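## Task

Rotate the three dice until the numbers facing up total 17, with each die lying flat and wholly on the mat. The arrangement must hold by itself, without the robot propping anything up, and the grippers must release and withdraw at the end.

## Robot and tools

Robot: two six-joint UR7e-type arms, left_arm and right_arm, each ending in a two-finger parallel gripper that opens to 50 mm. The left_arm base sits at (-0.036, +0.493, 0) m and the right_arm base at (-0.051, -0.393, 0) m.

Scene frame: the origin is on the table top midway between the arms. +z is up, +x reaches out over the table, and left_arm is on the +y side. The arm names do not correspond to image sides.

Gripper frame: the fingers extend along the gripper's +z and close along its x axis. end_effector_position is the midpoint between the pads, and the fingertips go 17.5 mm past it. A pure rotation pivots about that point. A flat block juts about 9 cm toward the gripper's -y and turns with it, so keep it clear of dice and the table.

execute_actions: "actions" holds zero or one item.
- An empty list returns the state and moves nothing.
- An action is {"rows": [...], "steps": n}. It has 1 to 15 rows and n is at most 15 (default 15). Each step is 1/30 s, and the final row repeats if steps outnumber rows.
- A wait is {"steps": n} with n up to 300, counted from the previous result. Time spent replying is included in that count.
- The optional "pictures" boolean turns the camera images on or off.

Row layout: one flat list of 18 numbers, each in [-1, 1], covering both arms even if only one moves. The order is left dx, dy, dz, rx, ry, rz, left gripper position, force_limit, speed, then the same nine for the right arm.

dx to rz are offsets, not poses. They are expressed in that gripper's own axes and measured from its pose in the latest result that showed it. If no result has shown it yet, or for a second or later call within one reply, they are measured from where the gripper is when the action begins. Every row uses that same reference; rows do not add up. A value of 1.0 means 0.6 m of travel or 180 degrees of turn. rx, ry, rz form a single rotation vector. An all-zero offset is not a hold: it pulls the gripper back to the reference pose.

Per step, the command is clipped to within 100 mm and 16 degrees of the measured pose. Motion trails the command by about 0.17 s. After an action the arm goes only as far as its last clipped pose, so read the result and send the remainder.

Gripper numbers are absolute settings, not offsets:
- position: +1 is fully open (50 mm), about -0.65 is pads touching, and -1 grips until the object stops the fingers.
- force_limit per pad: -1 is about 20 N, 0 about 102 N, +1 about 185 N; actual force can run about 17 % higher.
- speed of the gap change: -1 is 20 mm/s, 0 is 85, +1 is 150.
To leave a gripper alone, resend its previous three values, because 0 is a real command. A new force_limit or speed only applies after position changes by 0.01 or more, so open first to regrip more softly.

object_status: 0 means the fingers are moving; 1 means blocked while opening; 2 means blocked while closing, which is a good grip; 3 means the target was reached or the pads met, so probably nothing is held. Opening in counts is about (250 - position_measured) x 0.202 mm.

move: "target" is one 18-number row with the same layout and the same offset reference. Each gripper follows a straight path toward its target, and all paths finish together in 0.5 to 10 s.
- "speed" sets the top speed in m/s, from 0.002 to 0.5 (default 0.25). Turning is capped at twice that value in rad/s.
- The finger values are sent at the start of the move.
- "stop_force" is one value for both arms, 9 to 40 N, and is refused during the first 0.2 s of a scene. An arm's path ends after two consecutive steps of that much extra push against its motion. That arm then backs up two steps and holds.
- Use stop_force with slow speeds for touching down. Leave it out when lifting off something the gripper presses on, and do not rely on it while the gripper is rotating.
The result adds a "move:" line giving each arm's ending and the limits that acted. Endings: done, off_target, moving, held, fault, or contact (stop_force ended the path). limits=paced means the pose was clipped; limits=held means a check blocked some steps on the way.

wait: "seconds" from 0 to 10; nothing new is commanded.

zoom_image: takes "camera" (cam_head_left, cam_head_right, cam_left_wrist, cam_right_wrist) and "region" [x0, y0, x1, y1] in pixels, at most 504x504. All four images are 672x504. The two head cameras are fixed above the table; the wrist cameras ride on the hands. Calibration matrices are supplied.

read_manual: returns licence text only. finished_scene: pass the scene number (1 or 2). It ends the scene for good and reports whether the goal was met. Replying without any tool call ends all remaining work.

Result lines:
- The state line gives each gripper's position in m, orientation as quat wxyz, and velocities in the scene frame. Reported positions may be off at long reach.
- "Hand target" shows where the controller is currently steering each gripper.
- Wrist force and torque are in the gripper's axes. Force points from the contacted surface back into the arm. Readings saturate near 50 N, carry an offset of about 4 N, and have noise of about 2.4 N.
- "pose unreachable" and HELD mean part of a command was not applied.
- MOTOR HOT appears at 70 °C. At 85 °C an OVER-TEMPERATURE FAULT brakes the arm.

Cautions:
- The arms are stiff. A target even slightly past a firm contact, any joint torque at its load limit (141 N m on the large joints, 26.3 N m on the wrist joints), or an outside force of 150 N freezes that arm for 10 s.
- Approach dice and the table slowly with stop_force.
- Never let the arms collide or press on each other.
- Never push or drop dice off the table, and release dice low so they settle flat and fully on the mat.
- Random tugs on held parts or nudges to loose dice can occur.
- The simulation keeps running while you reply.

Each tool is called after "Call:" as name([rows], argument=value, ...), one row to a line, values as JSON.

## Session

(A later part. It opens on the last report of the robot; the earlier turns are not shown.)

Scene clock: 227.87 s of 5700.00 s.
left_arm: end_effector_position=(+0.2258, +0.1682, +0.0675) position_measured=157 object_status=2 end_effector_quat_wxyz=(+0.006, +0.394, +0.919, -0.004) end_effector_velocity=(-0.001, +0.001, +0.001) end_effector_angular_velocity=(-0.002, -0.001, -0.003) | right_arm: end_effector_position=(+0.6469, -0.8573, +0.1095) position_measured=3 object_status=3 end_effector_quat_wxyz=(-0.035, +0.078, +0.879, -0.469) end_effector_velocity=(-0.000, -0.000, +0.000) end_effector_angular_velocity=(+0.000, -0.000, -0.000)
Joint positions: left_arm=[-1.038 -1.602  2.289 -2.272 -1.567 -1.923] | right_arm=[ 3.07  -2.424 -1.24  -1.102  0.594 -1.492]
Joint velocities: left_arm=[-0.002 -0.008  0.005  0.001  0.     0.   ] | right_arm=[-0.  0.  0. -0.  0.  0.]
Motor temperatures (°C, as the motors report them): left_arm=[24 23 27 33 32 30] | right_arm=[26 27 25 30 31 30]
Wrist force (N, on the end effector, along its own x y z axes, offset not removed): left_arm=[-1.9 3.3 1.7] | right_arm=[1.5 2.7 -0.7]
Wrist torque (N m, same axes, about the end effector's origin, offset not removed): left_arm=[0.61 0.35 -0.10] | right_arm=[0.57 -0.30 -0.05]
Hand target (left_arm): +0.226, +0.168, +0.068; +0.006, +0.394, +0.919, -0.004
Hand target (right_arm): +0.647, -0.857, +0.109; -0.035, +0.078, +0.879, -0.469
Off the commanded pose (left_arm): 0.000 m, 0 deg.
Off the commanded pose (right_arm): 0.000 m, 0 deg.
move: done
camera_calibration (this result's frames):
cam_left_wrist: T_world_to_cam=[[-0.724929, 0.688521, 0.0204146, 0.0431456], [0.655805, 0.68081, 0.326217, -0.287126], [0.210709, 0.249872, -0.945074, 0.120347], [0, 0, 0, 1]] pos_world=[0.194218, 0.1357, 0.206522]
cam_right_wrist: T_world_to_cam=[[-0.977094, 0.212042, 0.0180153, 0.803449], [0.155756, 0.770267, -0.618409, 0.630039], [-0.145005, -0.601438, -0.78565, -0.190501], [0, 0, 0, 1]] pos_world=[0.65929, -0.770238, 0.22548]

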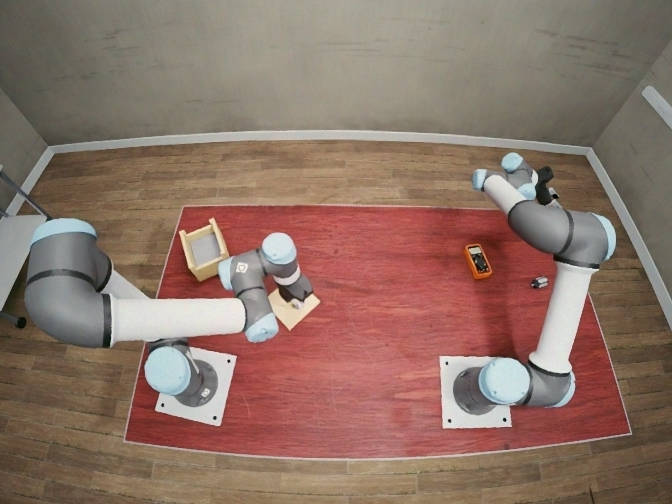

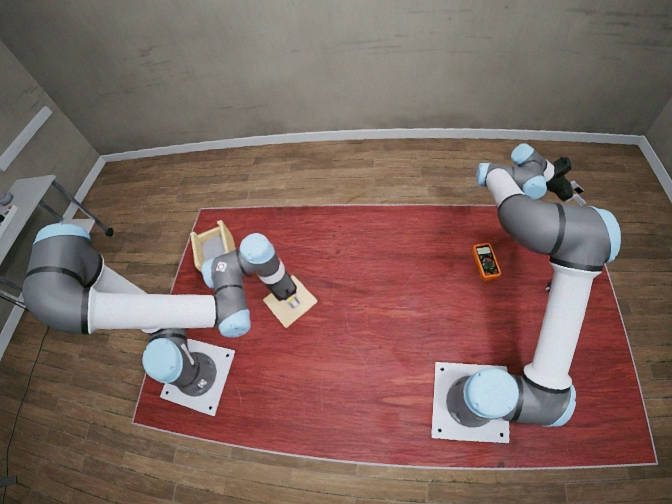

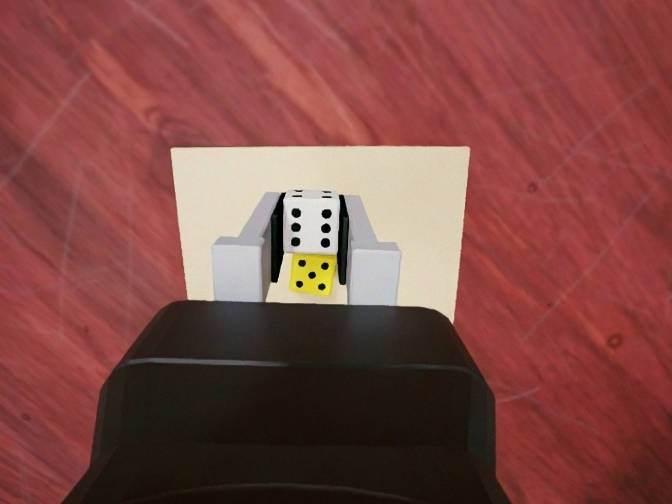

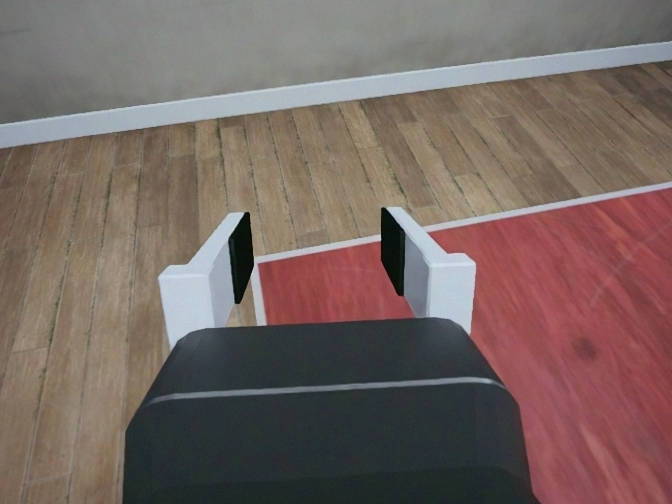

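Call:
move(target=[0,0.005,0.057,0,0,0,-1,-0.6,0,0,0,0,0,0,0,1,0,0], speed=0.08)

Call:
move(target=[0,0,0.02,0,0,0,-1,-0.6,0,0,0,0,0,0,0,1,0,0], speed=0.004, stop_force=9)

Call:
move(target=[0,0,-0.001,0,0,0,1,-0.6,0,0,0,0,0,0,0,1,0,0], speed=0.01)

Call:
move(target=[0,0,-0.25,0,0,0,1,-0.6,0,0,0,0,0,0,0,1,0,0], speed=0.15)

Scene clock: 237.37 s of 5700.00 s.
left_arm: end_effector_position=(+0.2282, +0.1699, +0.0336) position_measured=157 object_status=2 end_effector_quat_wxyz=(+0.006, +0.394, +0.919, -0.003) end_effector_velocity=(+0.000, -0.000, -0.003) end_effector_angular_velocity=(+0.000, +0.000, -0.000) | right_arm: end_effector_position=(+0.6469, -0.8573, +0.1095) position_measured=3 object_status=3 end_effector_quat_wxyz=(-0.035, +0.078, +0.879, -0.469) end_effector_velocity=(+0.001, +0.001, +0.000) end_effector_angular_velocity=(-0.000, -0.001, +0.001)
Joint positions: left_arm=[-1.03  -1.528  2.331 -2.389 -1.567 -1.915] | right_arm=[ 3.07  -2.424 -1.24  -1.102  0.594 -1.492]
Joint velocities: left_arm=[ 0.     0.007  0.002 -0.009 -0.     0.   ] | right_arm=[ 0.001 -0.     0.001  0.    -0.    -0.   ]
Motor temperatures (°C, as the motors report them): left_arm=[24 23 27 33 32 30] | right_arm=[26 27 25 30 31 30]
Wrist force (N, on the end effector, along its own x y z axes, offset not removed): left_arm=[-2.4 2.9 1.9] | right_arm=[0.2 2.0 2.7]
Wrist torque (N m, same axes, about the end effector's origin, offset not removed): left_arm=[0.57 0.45 -0.11] | right_arm=[0.46 -0.17 -0.11]
Hand target (left_arm): +0.228, +0.170, +0.033; +0.006, +0.394, +0.919, -0.004
Hand target (right_arm): +0.647, -0.857, +0.109; -0.035, +0.078, +0.879, -0.469
Off the commanded pose (left_arm): 0.000 m, 0 deg.
Off the commanded pose (right_arm): 0.000 m, 0 deg.
After step 90, 5.60 s passed at rest.
move: done
camera_calibration (this result's frames):
cam_left_wrist: T_world_to_cam=[[-0.724933, 0.688516, 0.0204162, 0.0444831], [0.655763, 0.680769, 0.326387, -0.278815], [0.210824, 0.249997, -0.945016, 0.0872801], [0, 0, 0, 1]] pos_world=[0.196683, 0.137362, 0.172574]
cam_right_wrist: T_world_to_cam=[[-0.977094, 0.212042, 0.0180148, 0.803449], [0.155756, 0.770267, -0.618409, 0.630039], [-0.145005, -0.601438, -0.78565, -0.190501], [0, 0, 0, 1]] pos_world=[0.65929, -0.770238, 0.22548]

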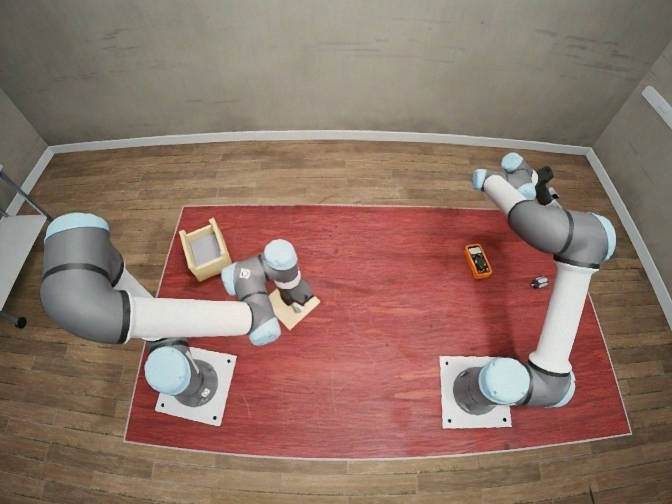

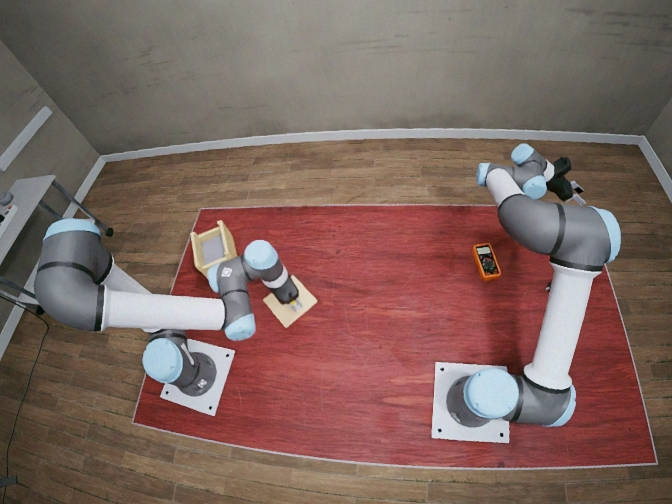

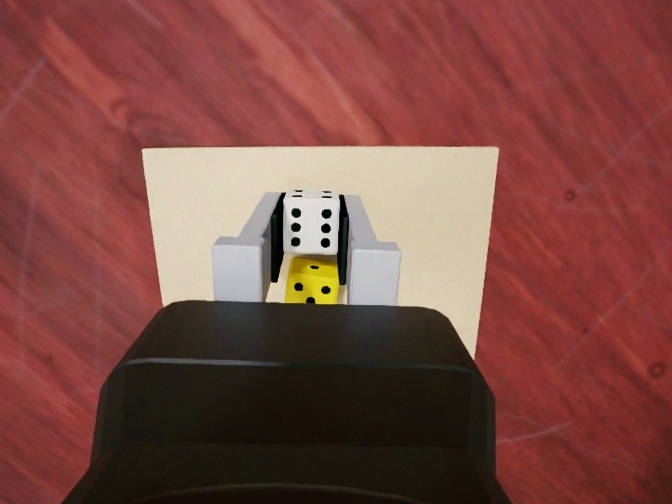

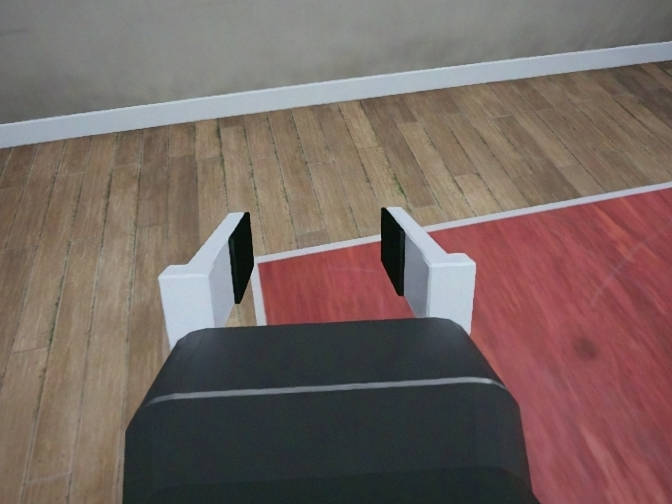

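Scene clock: 239.37 s of 5700.00 s.
left_arm: end_effector_position=(+0.2283, +0.1699, +0.0271) position_measured=157 object_status=2 end_effector_quat_wxyz=(+0.006, +0.394, +0.919, -0.003) end_effector_velocity=(-0.000, +0.001, +0.001) end_effector_angular_velocity=(+0.001, +0.000, -0.000) | right_arm: end_effector_position=(+0.6469, -0.8573, +0.1095) position_measured=3 object_status=3 end_effector_quat_wxyz=(-0.035, +0.078, +0.879, -0.469) end_effector_velocity=(-0.000, -0.000, -0.000) end_effector_angular_velocity=(+0.000, -0.000, -0.000)
Joint positions: left_arm=[-1.03  -1.512  2.339 -2.411 -1.567 -1.915] | right_arm=[ 3.07  -2.424 -1.24  -1.102  0.594 -1.492]
Joint velocities: left_arm=[-0.    -0.004 -0.     0.005  0.     0.   ] | right_arm=[-0.     0.    -0.001  0.     0.     0.   ]
Motor temperatures (°C, as the motors report them): left_arm=[24 23 27 33 32 30] | right_arm=[26 27 25 30 31 30]
Wrist force (N, on the end effector, along its own x y z axes, offset not removed): left_arm=[0.2 5.6 -17.0] | right_arm=[1.4 1.0 0.5]
Wrist torque (N m, same axes, about the end effector's origin, offset not removed): left_arm=[0.65 0.48 -0.11] | right_arm=[0.21 -0.30 -0.25]
Hand target (left_arm): +0.228, +0.170, +0.027; +0.006, +0.394, +0.919, -0.003
Hand target (right_arm): +0.647, -0.857, +0.109; -0.035, +0.078, +0.879, -0.469
Off the commanded pose (left_arm): 0.005 m, 0 deg.
Off the commanded pose (right_arm): 0.000 m, 0 deg.
move: contact (left_arm)
camera_calibration (this result's frames):
cam_left_wrist: T_world_to_cam=[[-0.724933, 0.688513, 0.02054, 0.0446242], [0.655779, 0.68073, 0.326436, -0.276715], [0.210773, 0.250114, -0.944996, 0.0811097], [0, 0, 0, 1]] pos_world=[0.196718, 0.137357, 0.166061]
cam_right_wrist: T_world_to_cam=[[-0.977094, 0.212042, 0.018015, 0.803449], [0.155756, 0.770267, -0.618409, 0.630039], [-0.145005, -0.601438, -0.78565, -0.190501], [0, 0, 0, 1]] pos_world=[0.65929, -0.770238, 0.22548]

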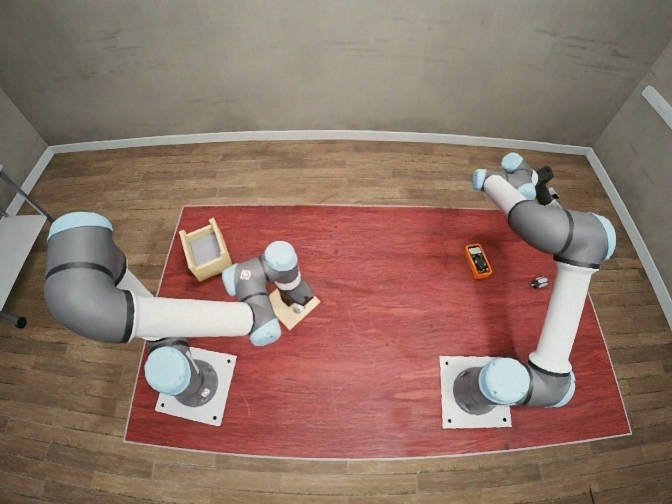

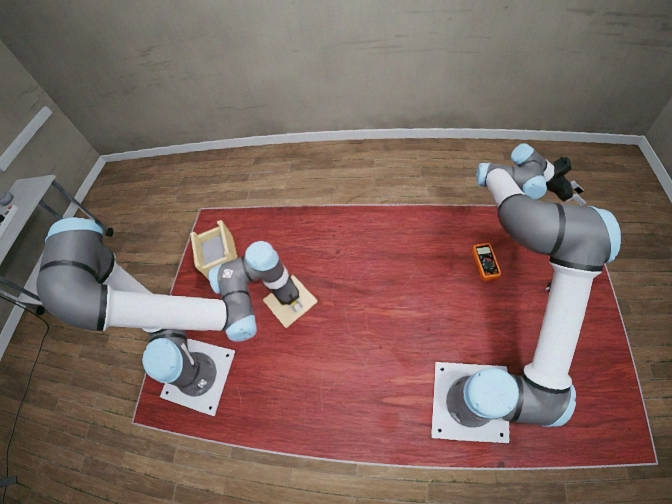

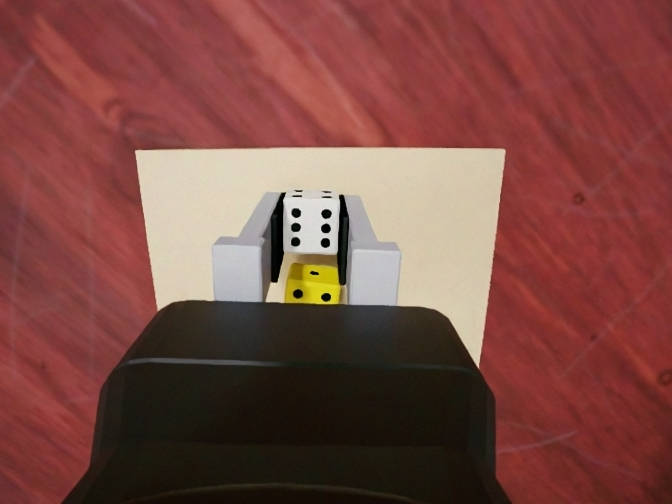

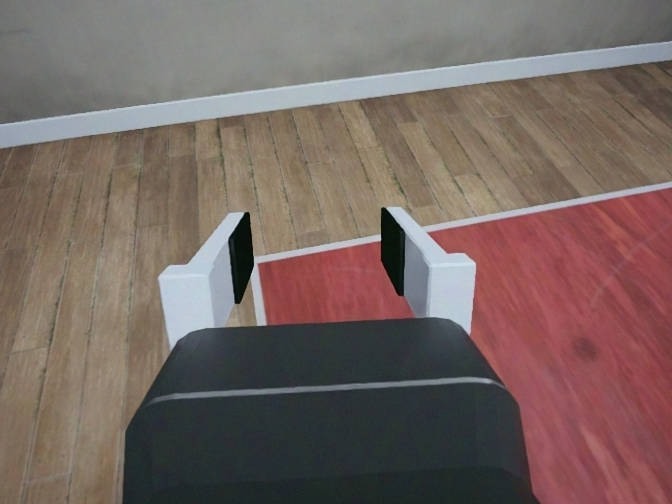

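Scene clock: 240.07 s of 5700.00 s.
left_arm: end_effector_position=(+0.2283, +0.1699, +0.0276) position_measured=3 object_status=3 end_effector_quat_wxyz=(+0.006, +0.394, +0.919, -0.003) end_effector_velocity=(+0.000, -0.000, +0.001) end_effector_angular_velocity=(-0.001, -0.000, +0.000) | right_arm: end_effector_position=(+0.6469, -0.8573, +0.1095) position_measured=3 object_status=3 end_effector_quat_wxyz=(-0.035, +0.078, +0.879, -0.469) end_effector_velocity=(-0.000, -0.000, -0.000) end_effector_angular_velocity=(+0.000, +0.001, +0.000)
Joint positions: left_arm=[-1.03  -1.514  2.338 -2.409 -1.567 -1.915] | right_arm=[ 3.07  -2.424 -1.24  -1.102  0.594 -1.492]
Joint velocities: left_arm=[ 0.    -0.002 -0.     0.001 -0.    -0.   ] | right_arm=[-0.     0.    -0.    -0.001  0.    -0.   ]
Motor temperatures (°C, as the motors report them): left_arm=[24 23 27 33 32 30] | right_arm=[26 27 25 30 31 30]
Wrist force (N, on the end effector, along its own x y z axes, offset not removed): left_arm=[-2.9 3.0 2.0] | right_arm=[1.5 -0.8 0.0]
Wrist torque (N m, same axes, about the end effector's origin, offset not removed): left_arm=[0.63 0.55 -0.05] | right_arm=[-0.02 -0.32 -0.14]
Hand target (left_arm): +0.228, +0.170, +0.028; +0.006, +0.394, +0.919, -0.003
Hand target (right_arm): +0.647, -0.857, +0.109; -0.035, +0.078, +0.879, -0.469
Off the commanded pose (left_arm): 0.000 m, 0 deg.
Off the commanded pose (right_arm): 0.000 m, 0 deg.
move: done
camera_calibration (this result's frames):
cam_left_wrist: T_world_to_cam=[[-0.724933, 0.688513, 0.0205391, 0.044604], [0.655779, 0.68073, 0.326435, -0.276905], [0.210773, 0.250113, -0.944996, 0.0816502], [0, 0, 0, 1]] pos_world=[0.196714, 0.137365, 0.166635]
cam_right_wrist: T_world_to_cam=[[-0.977094, 0.212042, 0.018015, 0.803449], [0.155756, 0.770267, -0.618409, 0.630039], [-0.145005, -0.601438, -0.78565, -0.190501], [0, 0, 0, 1]] pos_world=[0.65929, -0.770238, 0.22548]

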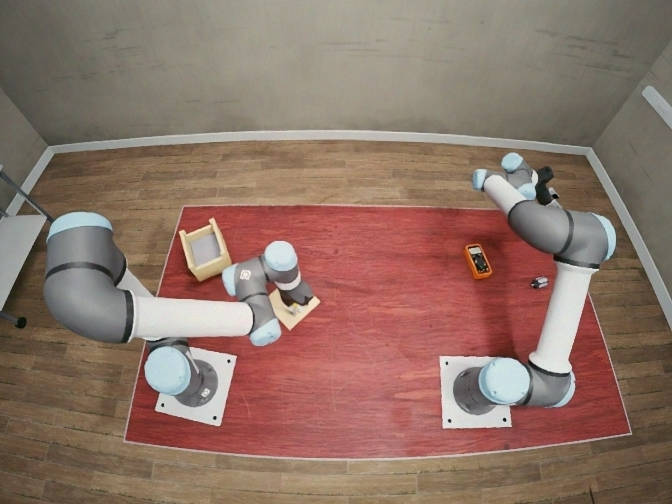

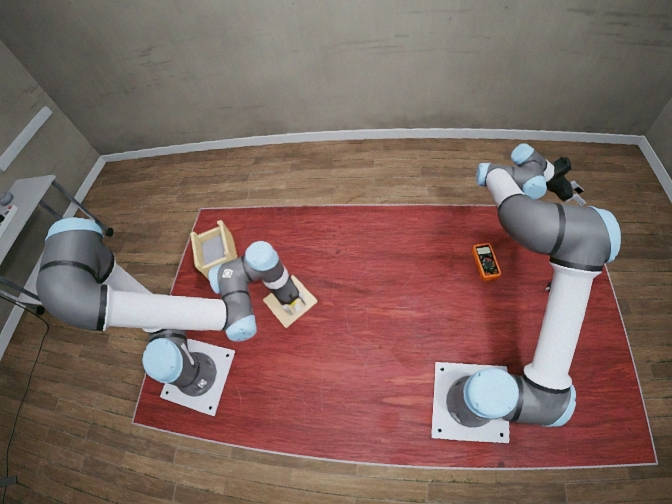

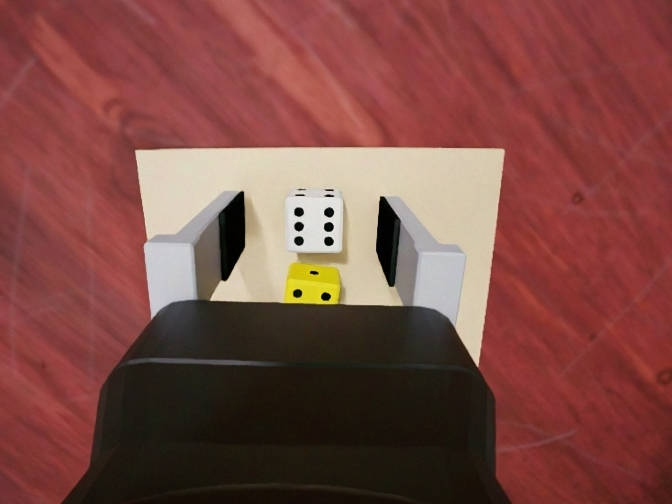

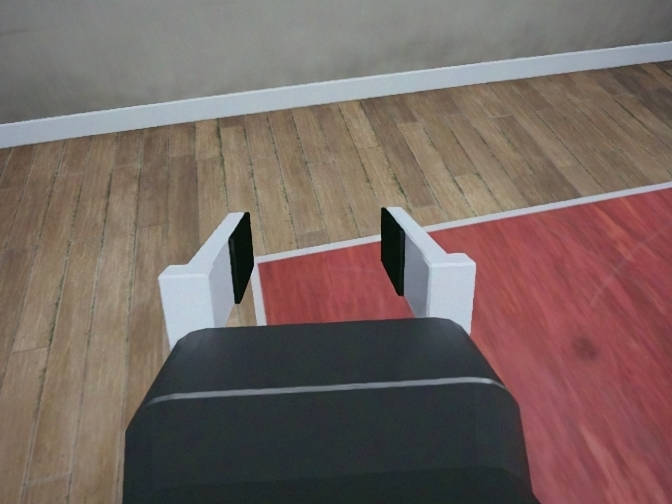

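Scene clock: 241.60 s of 5700.00 s.
left_arm: end_effector_position=(+0.2269, +0.1718, +0.1774) position_measured=3 object_status=3 end_effector_quat_wxyz=(+0.006, +0.394, +0.919, -0.003) end_effector_velocity=(-0.000, +0.000, +0.003) end_effector_angular_velocity=(+0.001, -0.000, +0.000) | right_arm: end_effector_position=(+0.6469, -0.8573, +0.1095) position_measured=3 object_status=3 end_effector_quat_wxyz=(-0.035, +0.078, +0.879, -0.469) end_effector_velocity=(+0.000, +0.000, +0.000) end_effector_angular_velocity=(-0.000, +0.000, +0.001)
Joint positions: left_arm=[-1.032 -1.764  2.105 -1.926 -1.567 -1.916] | right_arm=[ 3.07  -2.424 -1.24  -1.102  0.594 -1.492]
Joint velocities: left_arm=[-0.    -0.003 -0.005  0.009  0.    -0.   ] | right_arm=[ 0.001  0.     0.    -0.001 -0.    -0.   ]
Motor temperatures (°C, as the motors report them): left_arm=[24 23 27 33 32 30] | right_arm=[26 27 25 30 31 30]
Wrist force (N, on the end effector, along its own x y z axes, offset not removed): left_arm=[-2.2 4.9 0.4] | right_arm=[0.8 1.9 0.1]
Wrist torque (N m, same axes, about the end effector's origin, offset not removed): left_arm=[0.86 0.34 -0.06] | right_arm=[0.45 -0.02 -0.01]
Hand target (left_arm): +0.227, +0.172, +0.178; +0.006, +0.394, +0.919, -0.003
Hand target (right_arm): +0.647, -0.857, +0.109; -0.035, +0.078, +0.879, -0.469
Off the commanded pose (left_arm): 0.000 m, 0 deg.
Off the commanded pose (right_arm): 0.000 m, 0 deg.
move: done
camera_calibration (this result's frames):
cam_left_wrist: T_world_to_cam=[[-0.724933, 0.688516, 0.020433, 0.0392954], [0.655774, 0.680773, 0.326356, -0.326124], [0.210791, 0.249986, -0.945026, 0.222995], [0, 0, 0, 1]] pos_world=[0.195345, 0.139216, 0.316365]
cam_right_wrist: T_world_to_cam=[[-0.977094, 0.212043, 0.0180151, 0.803449], [0.155756, 0.770266, -0.618409, 0.630039], [-0.145005, -0.601438, -0.78565, -0.190501], [0, 0, 0, 1]] pos_world=[0.65929, -0.770238, 0.22548]

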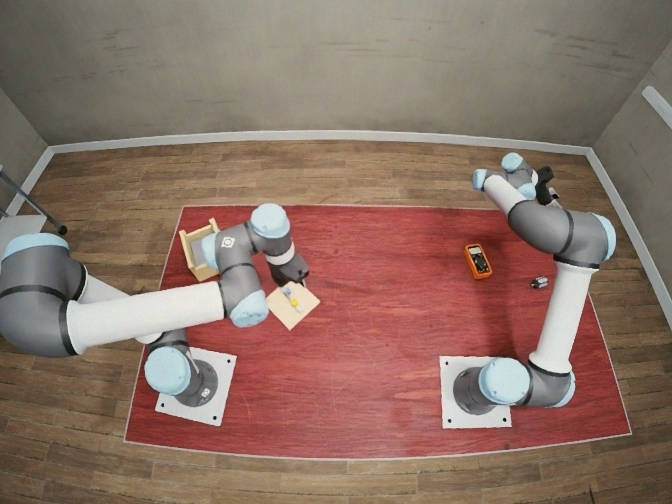

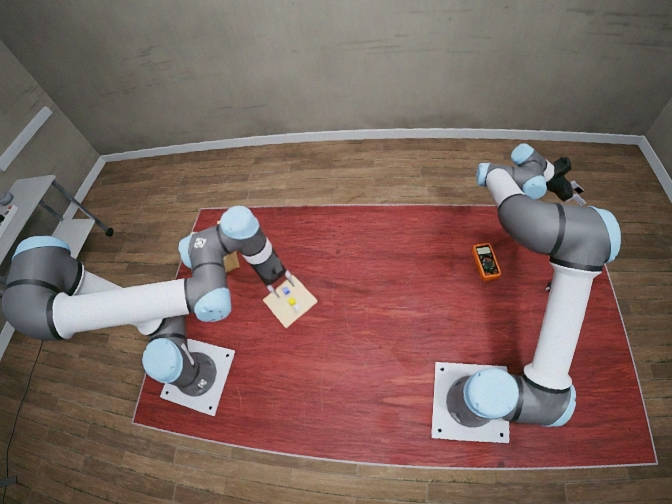

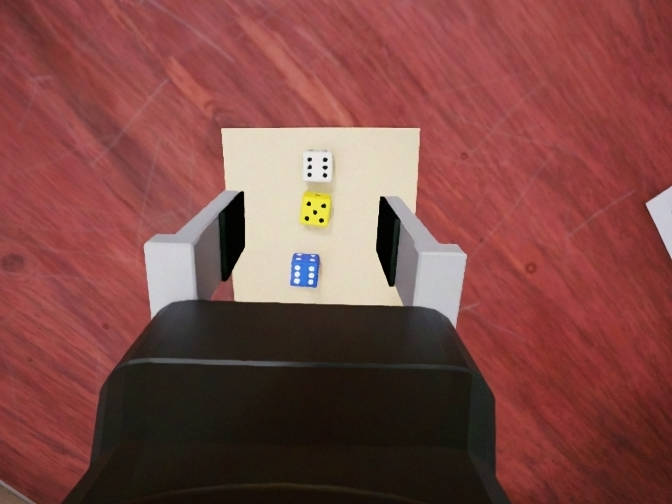

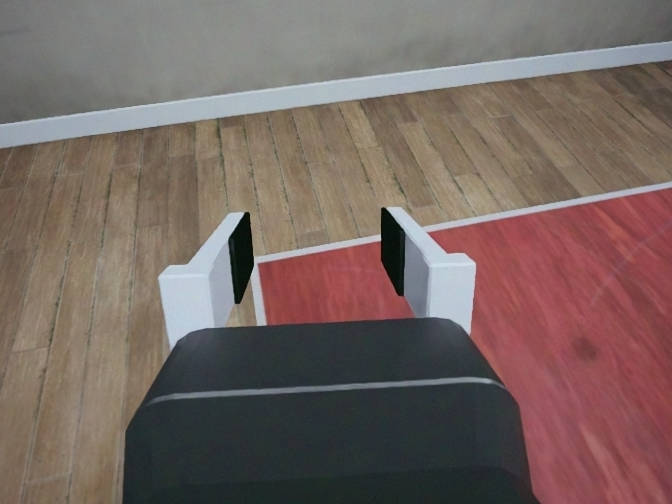

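Call:
finished_scene(scene=1)

The scene is finished: the task was done.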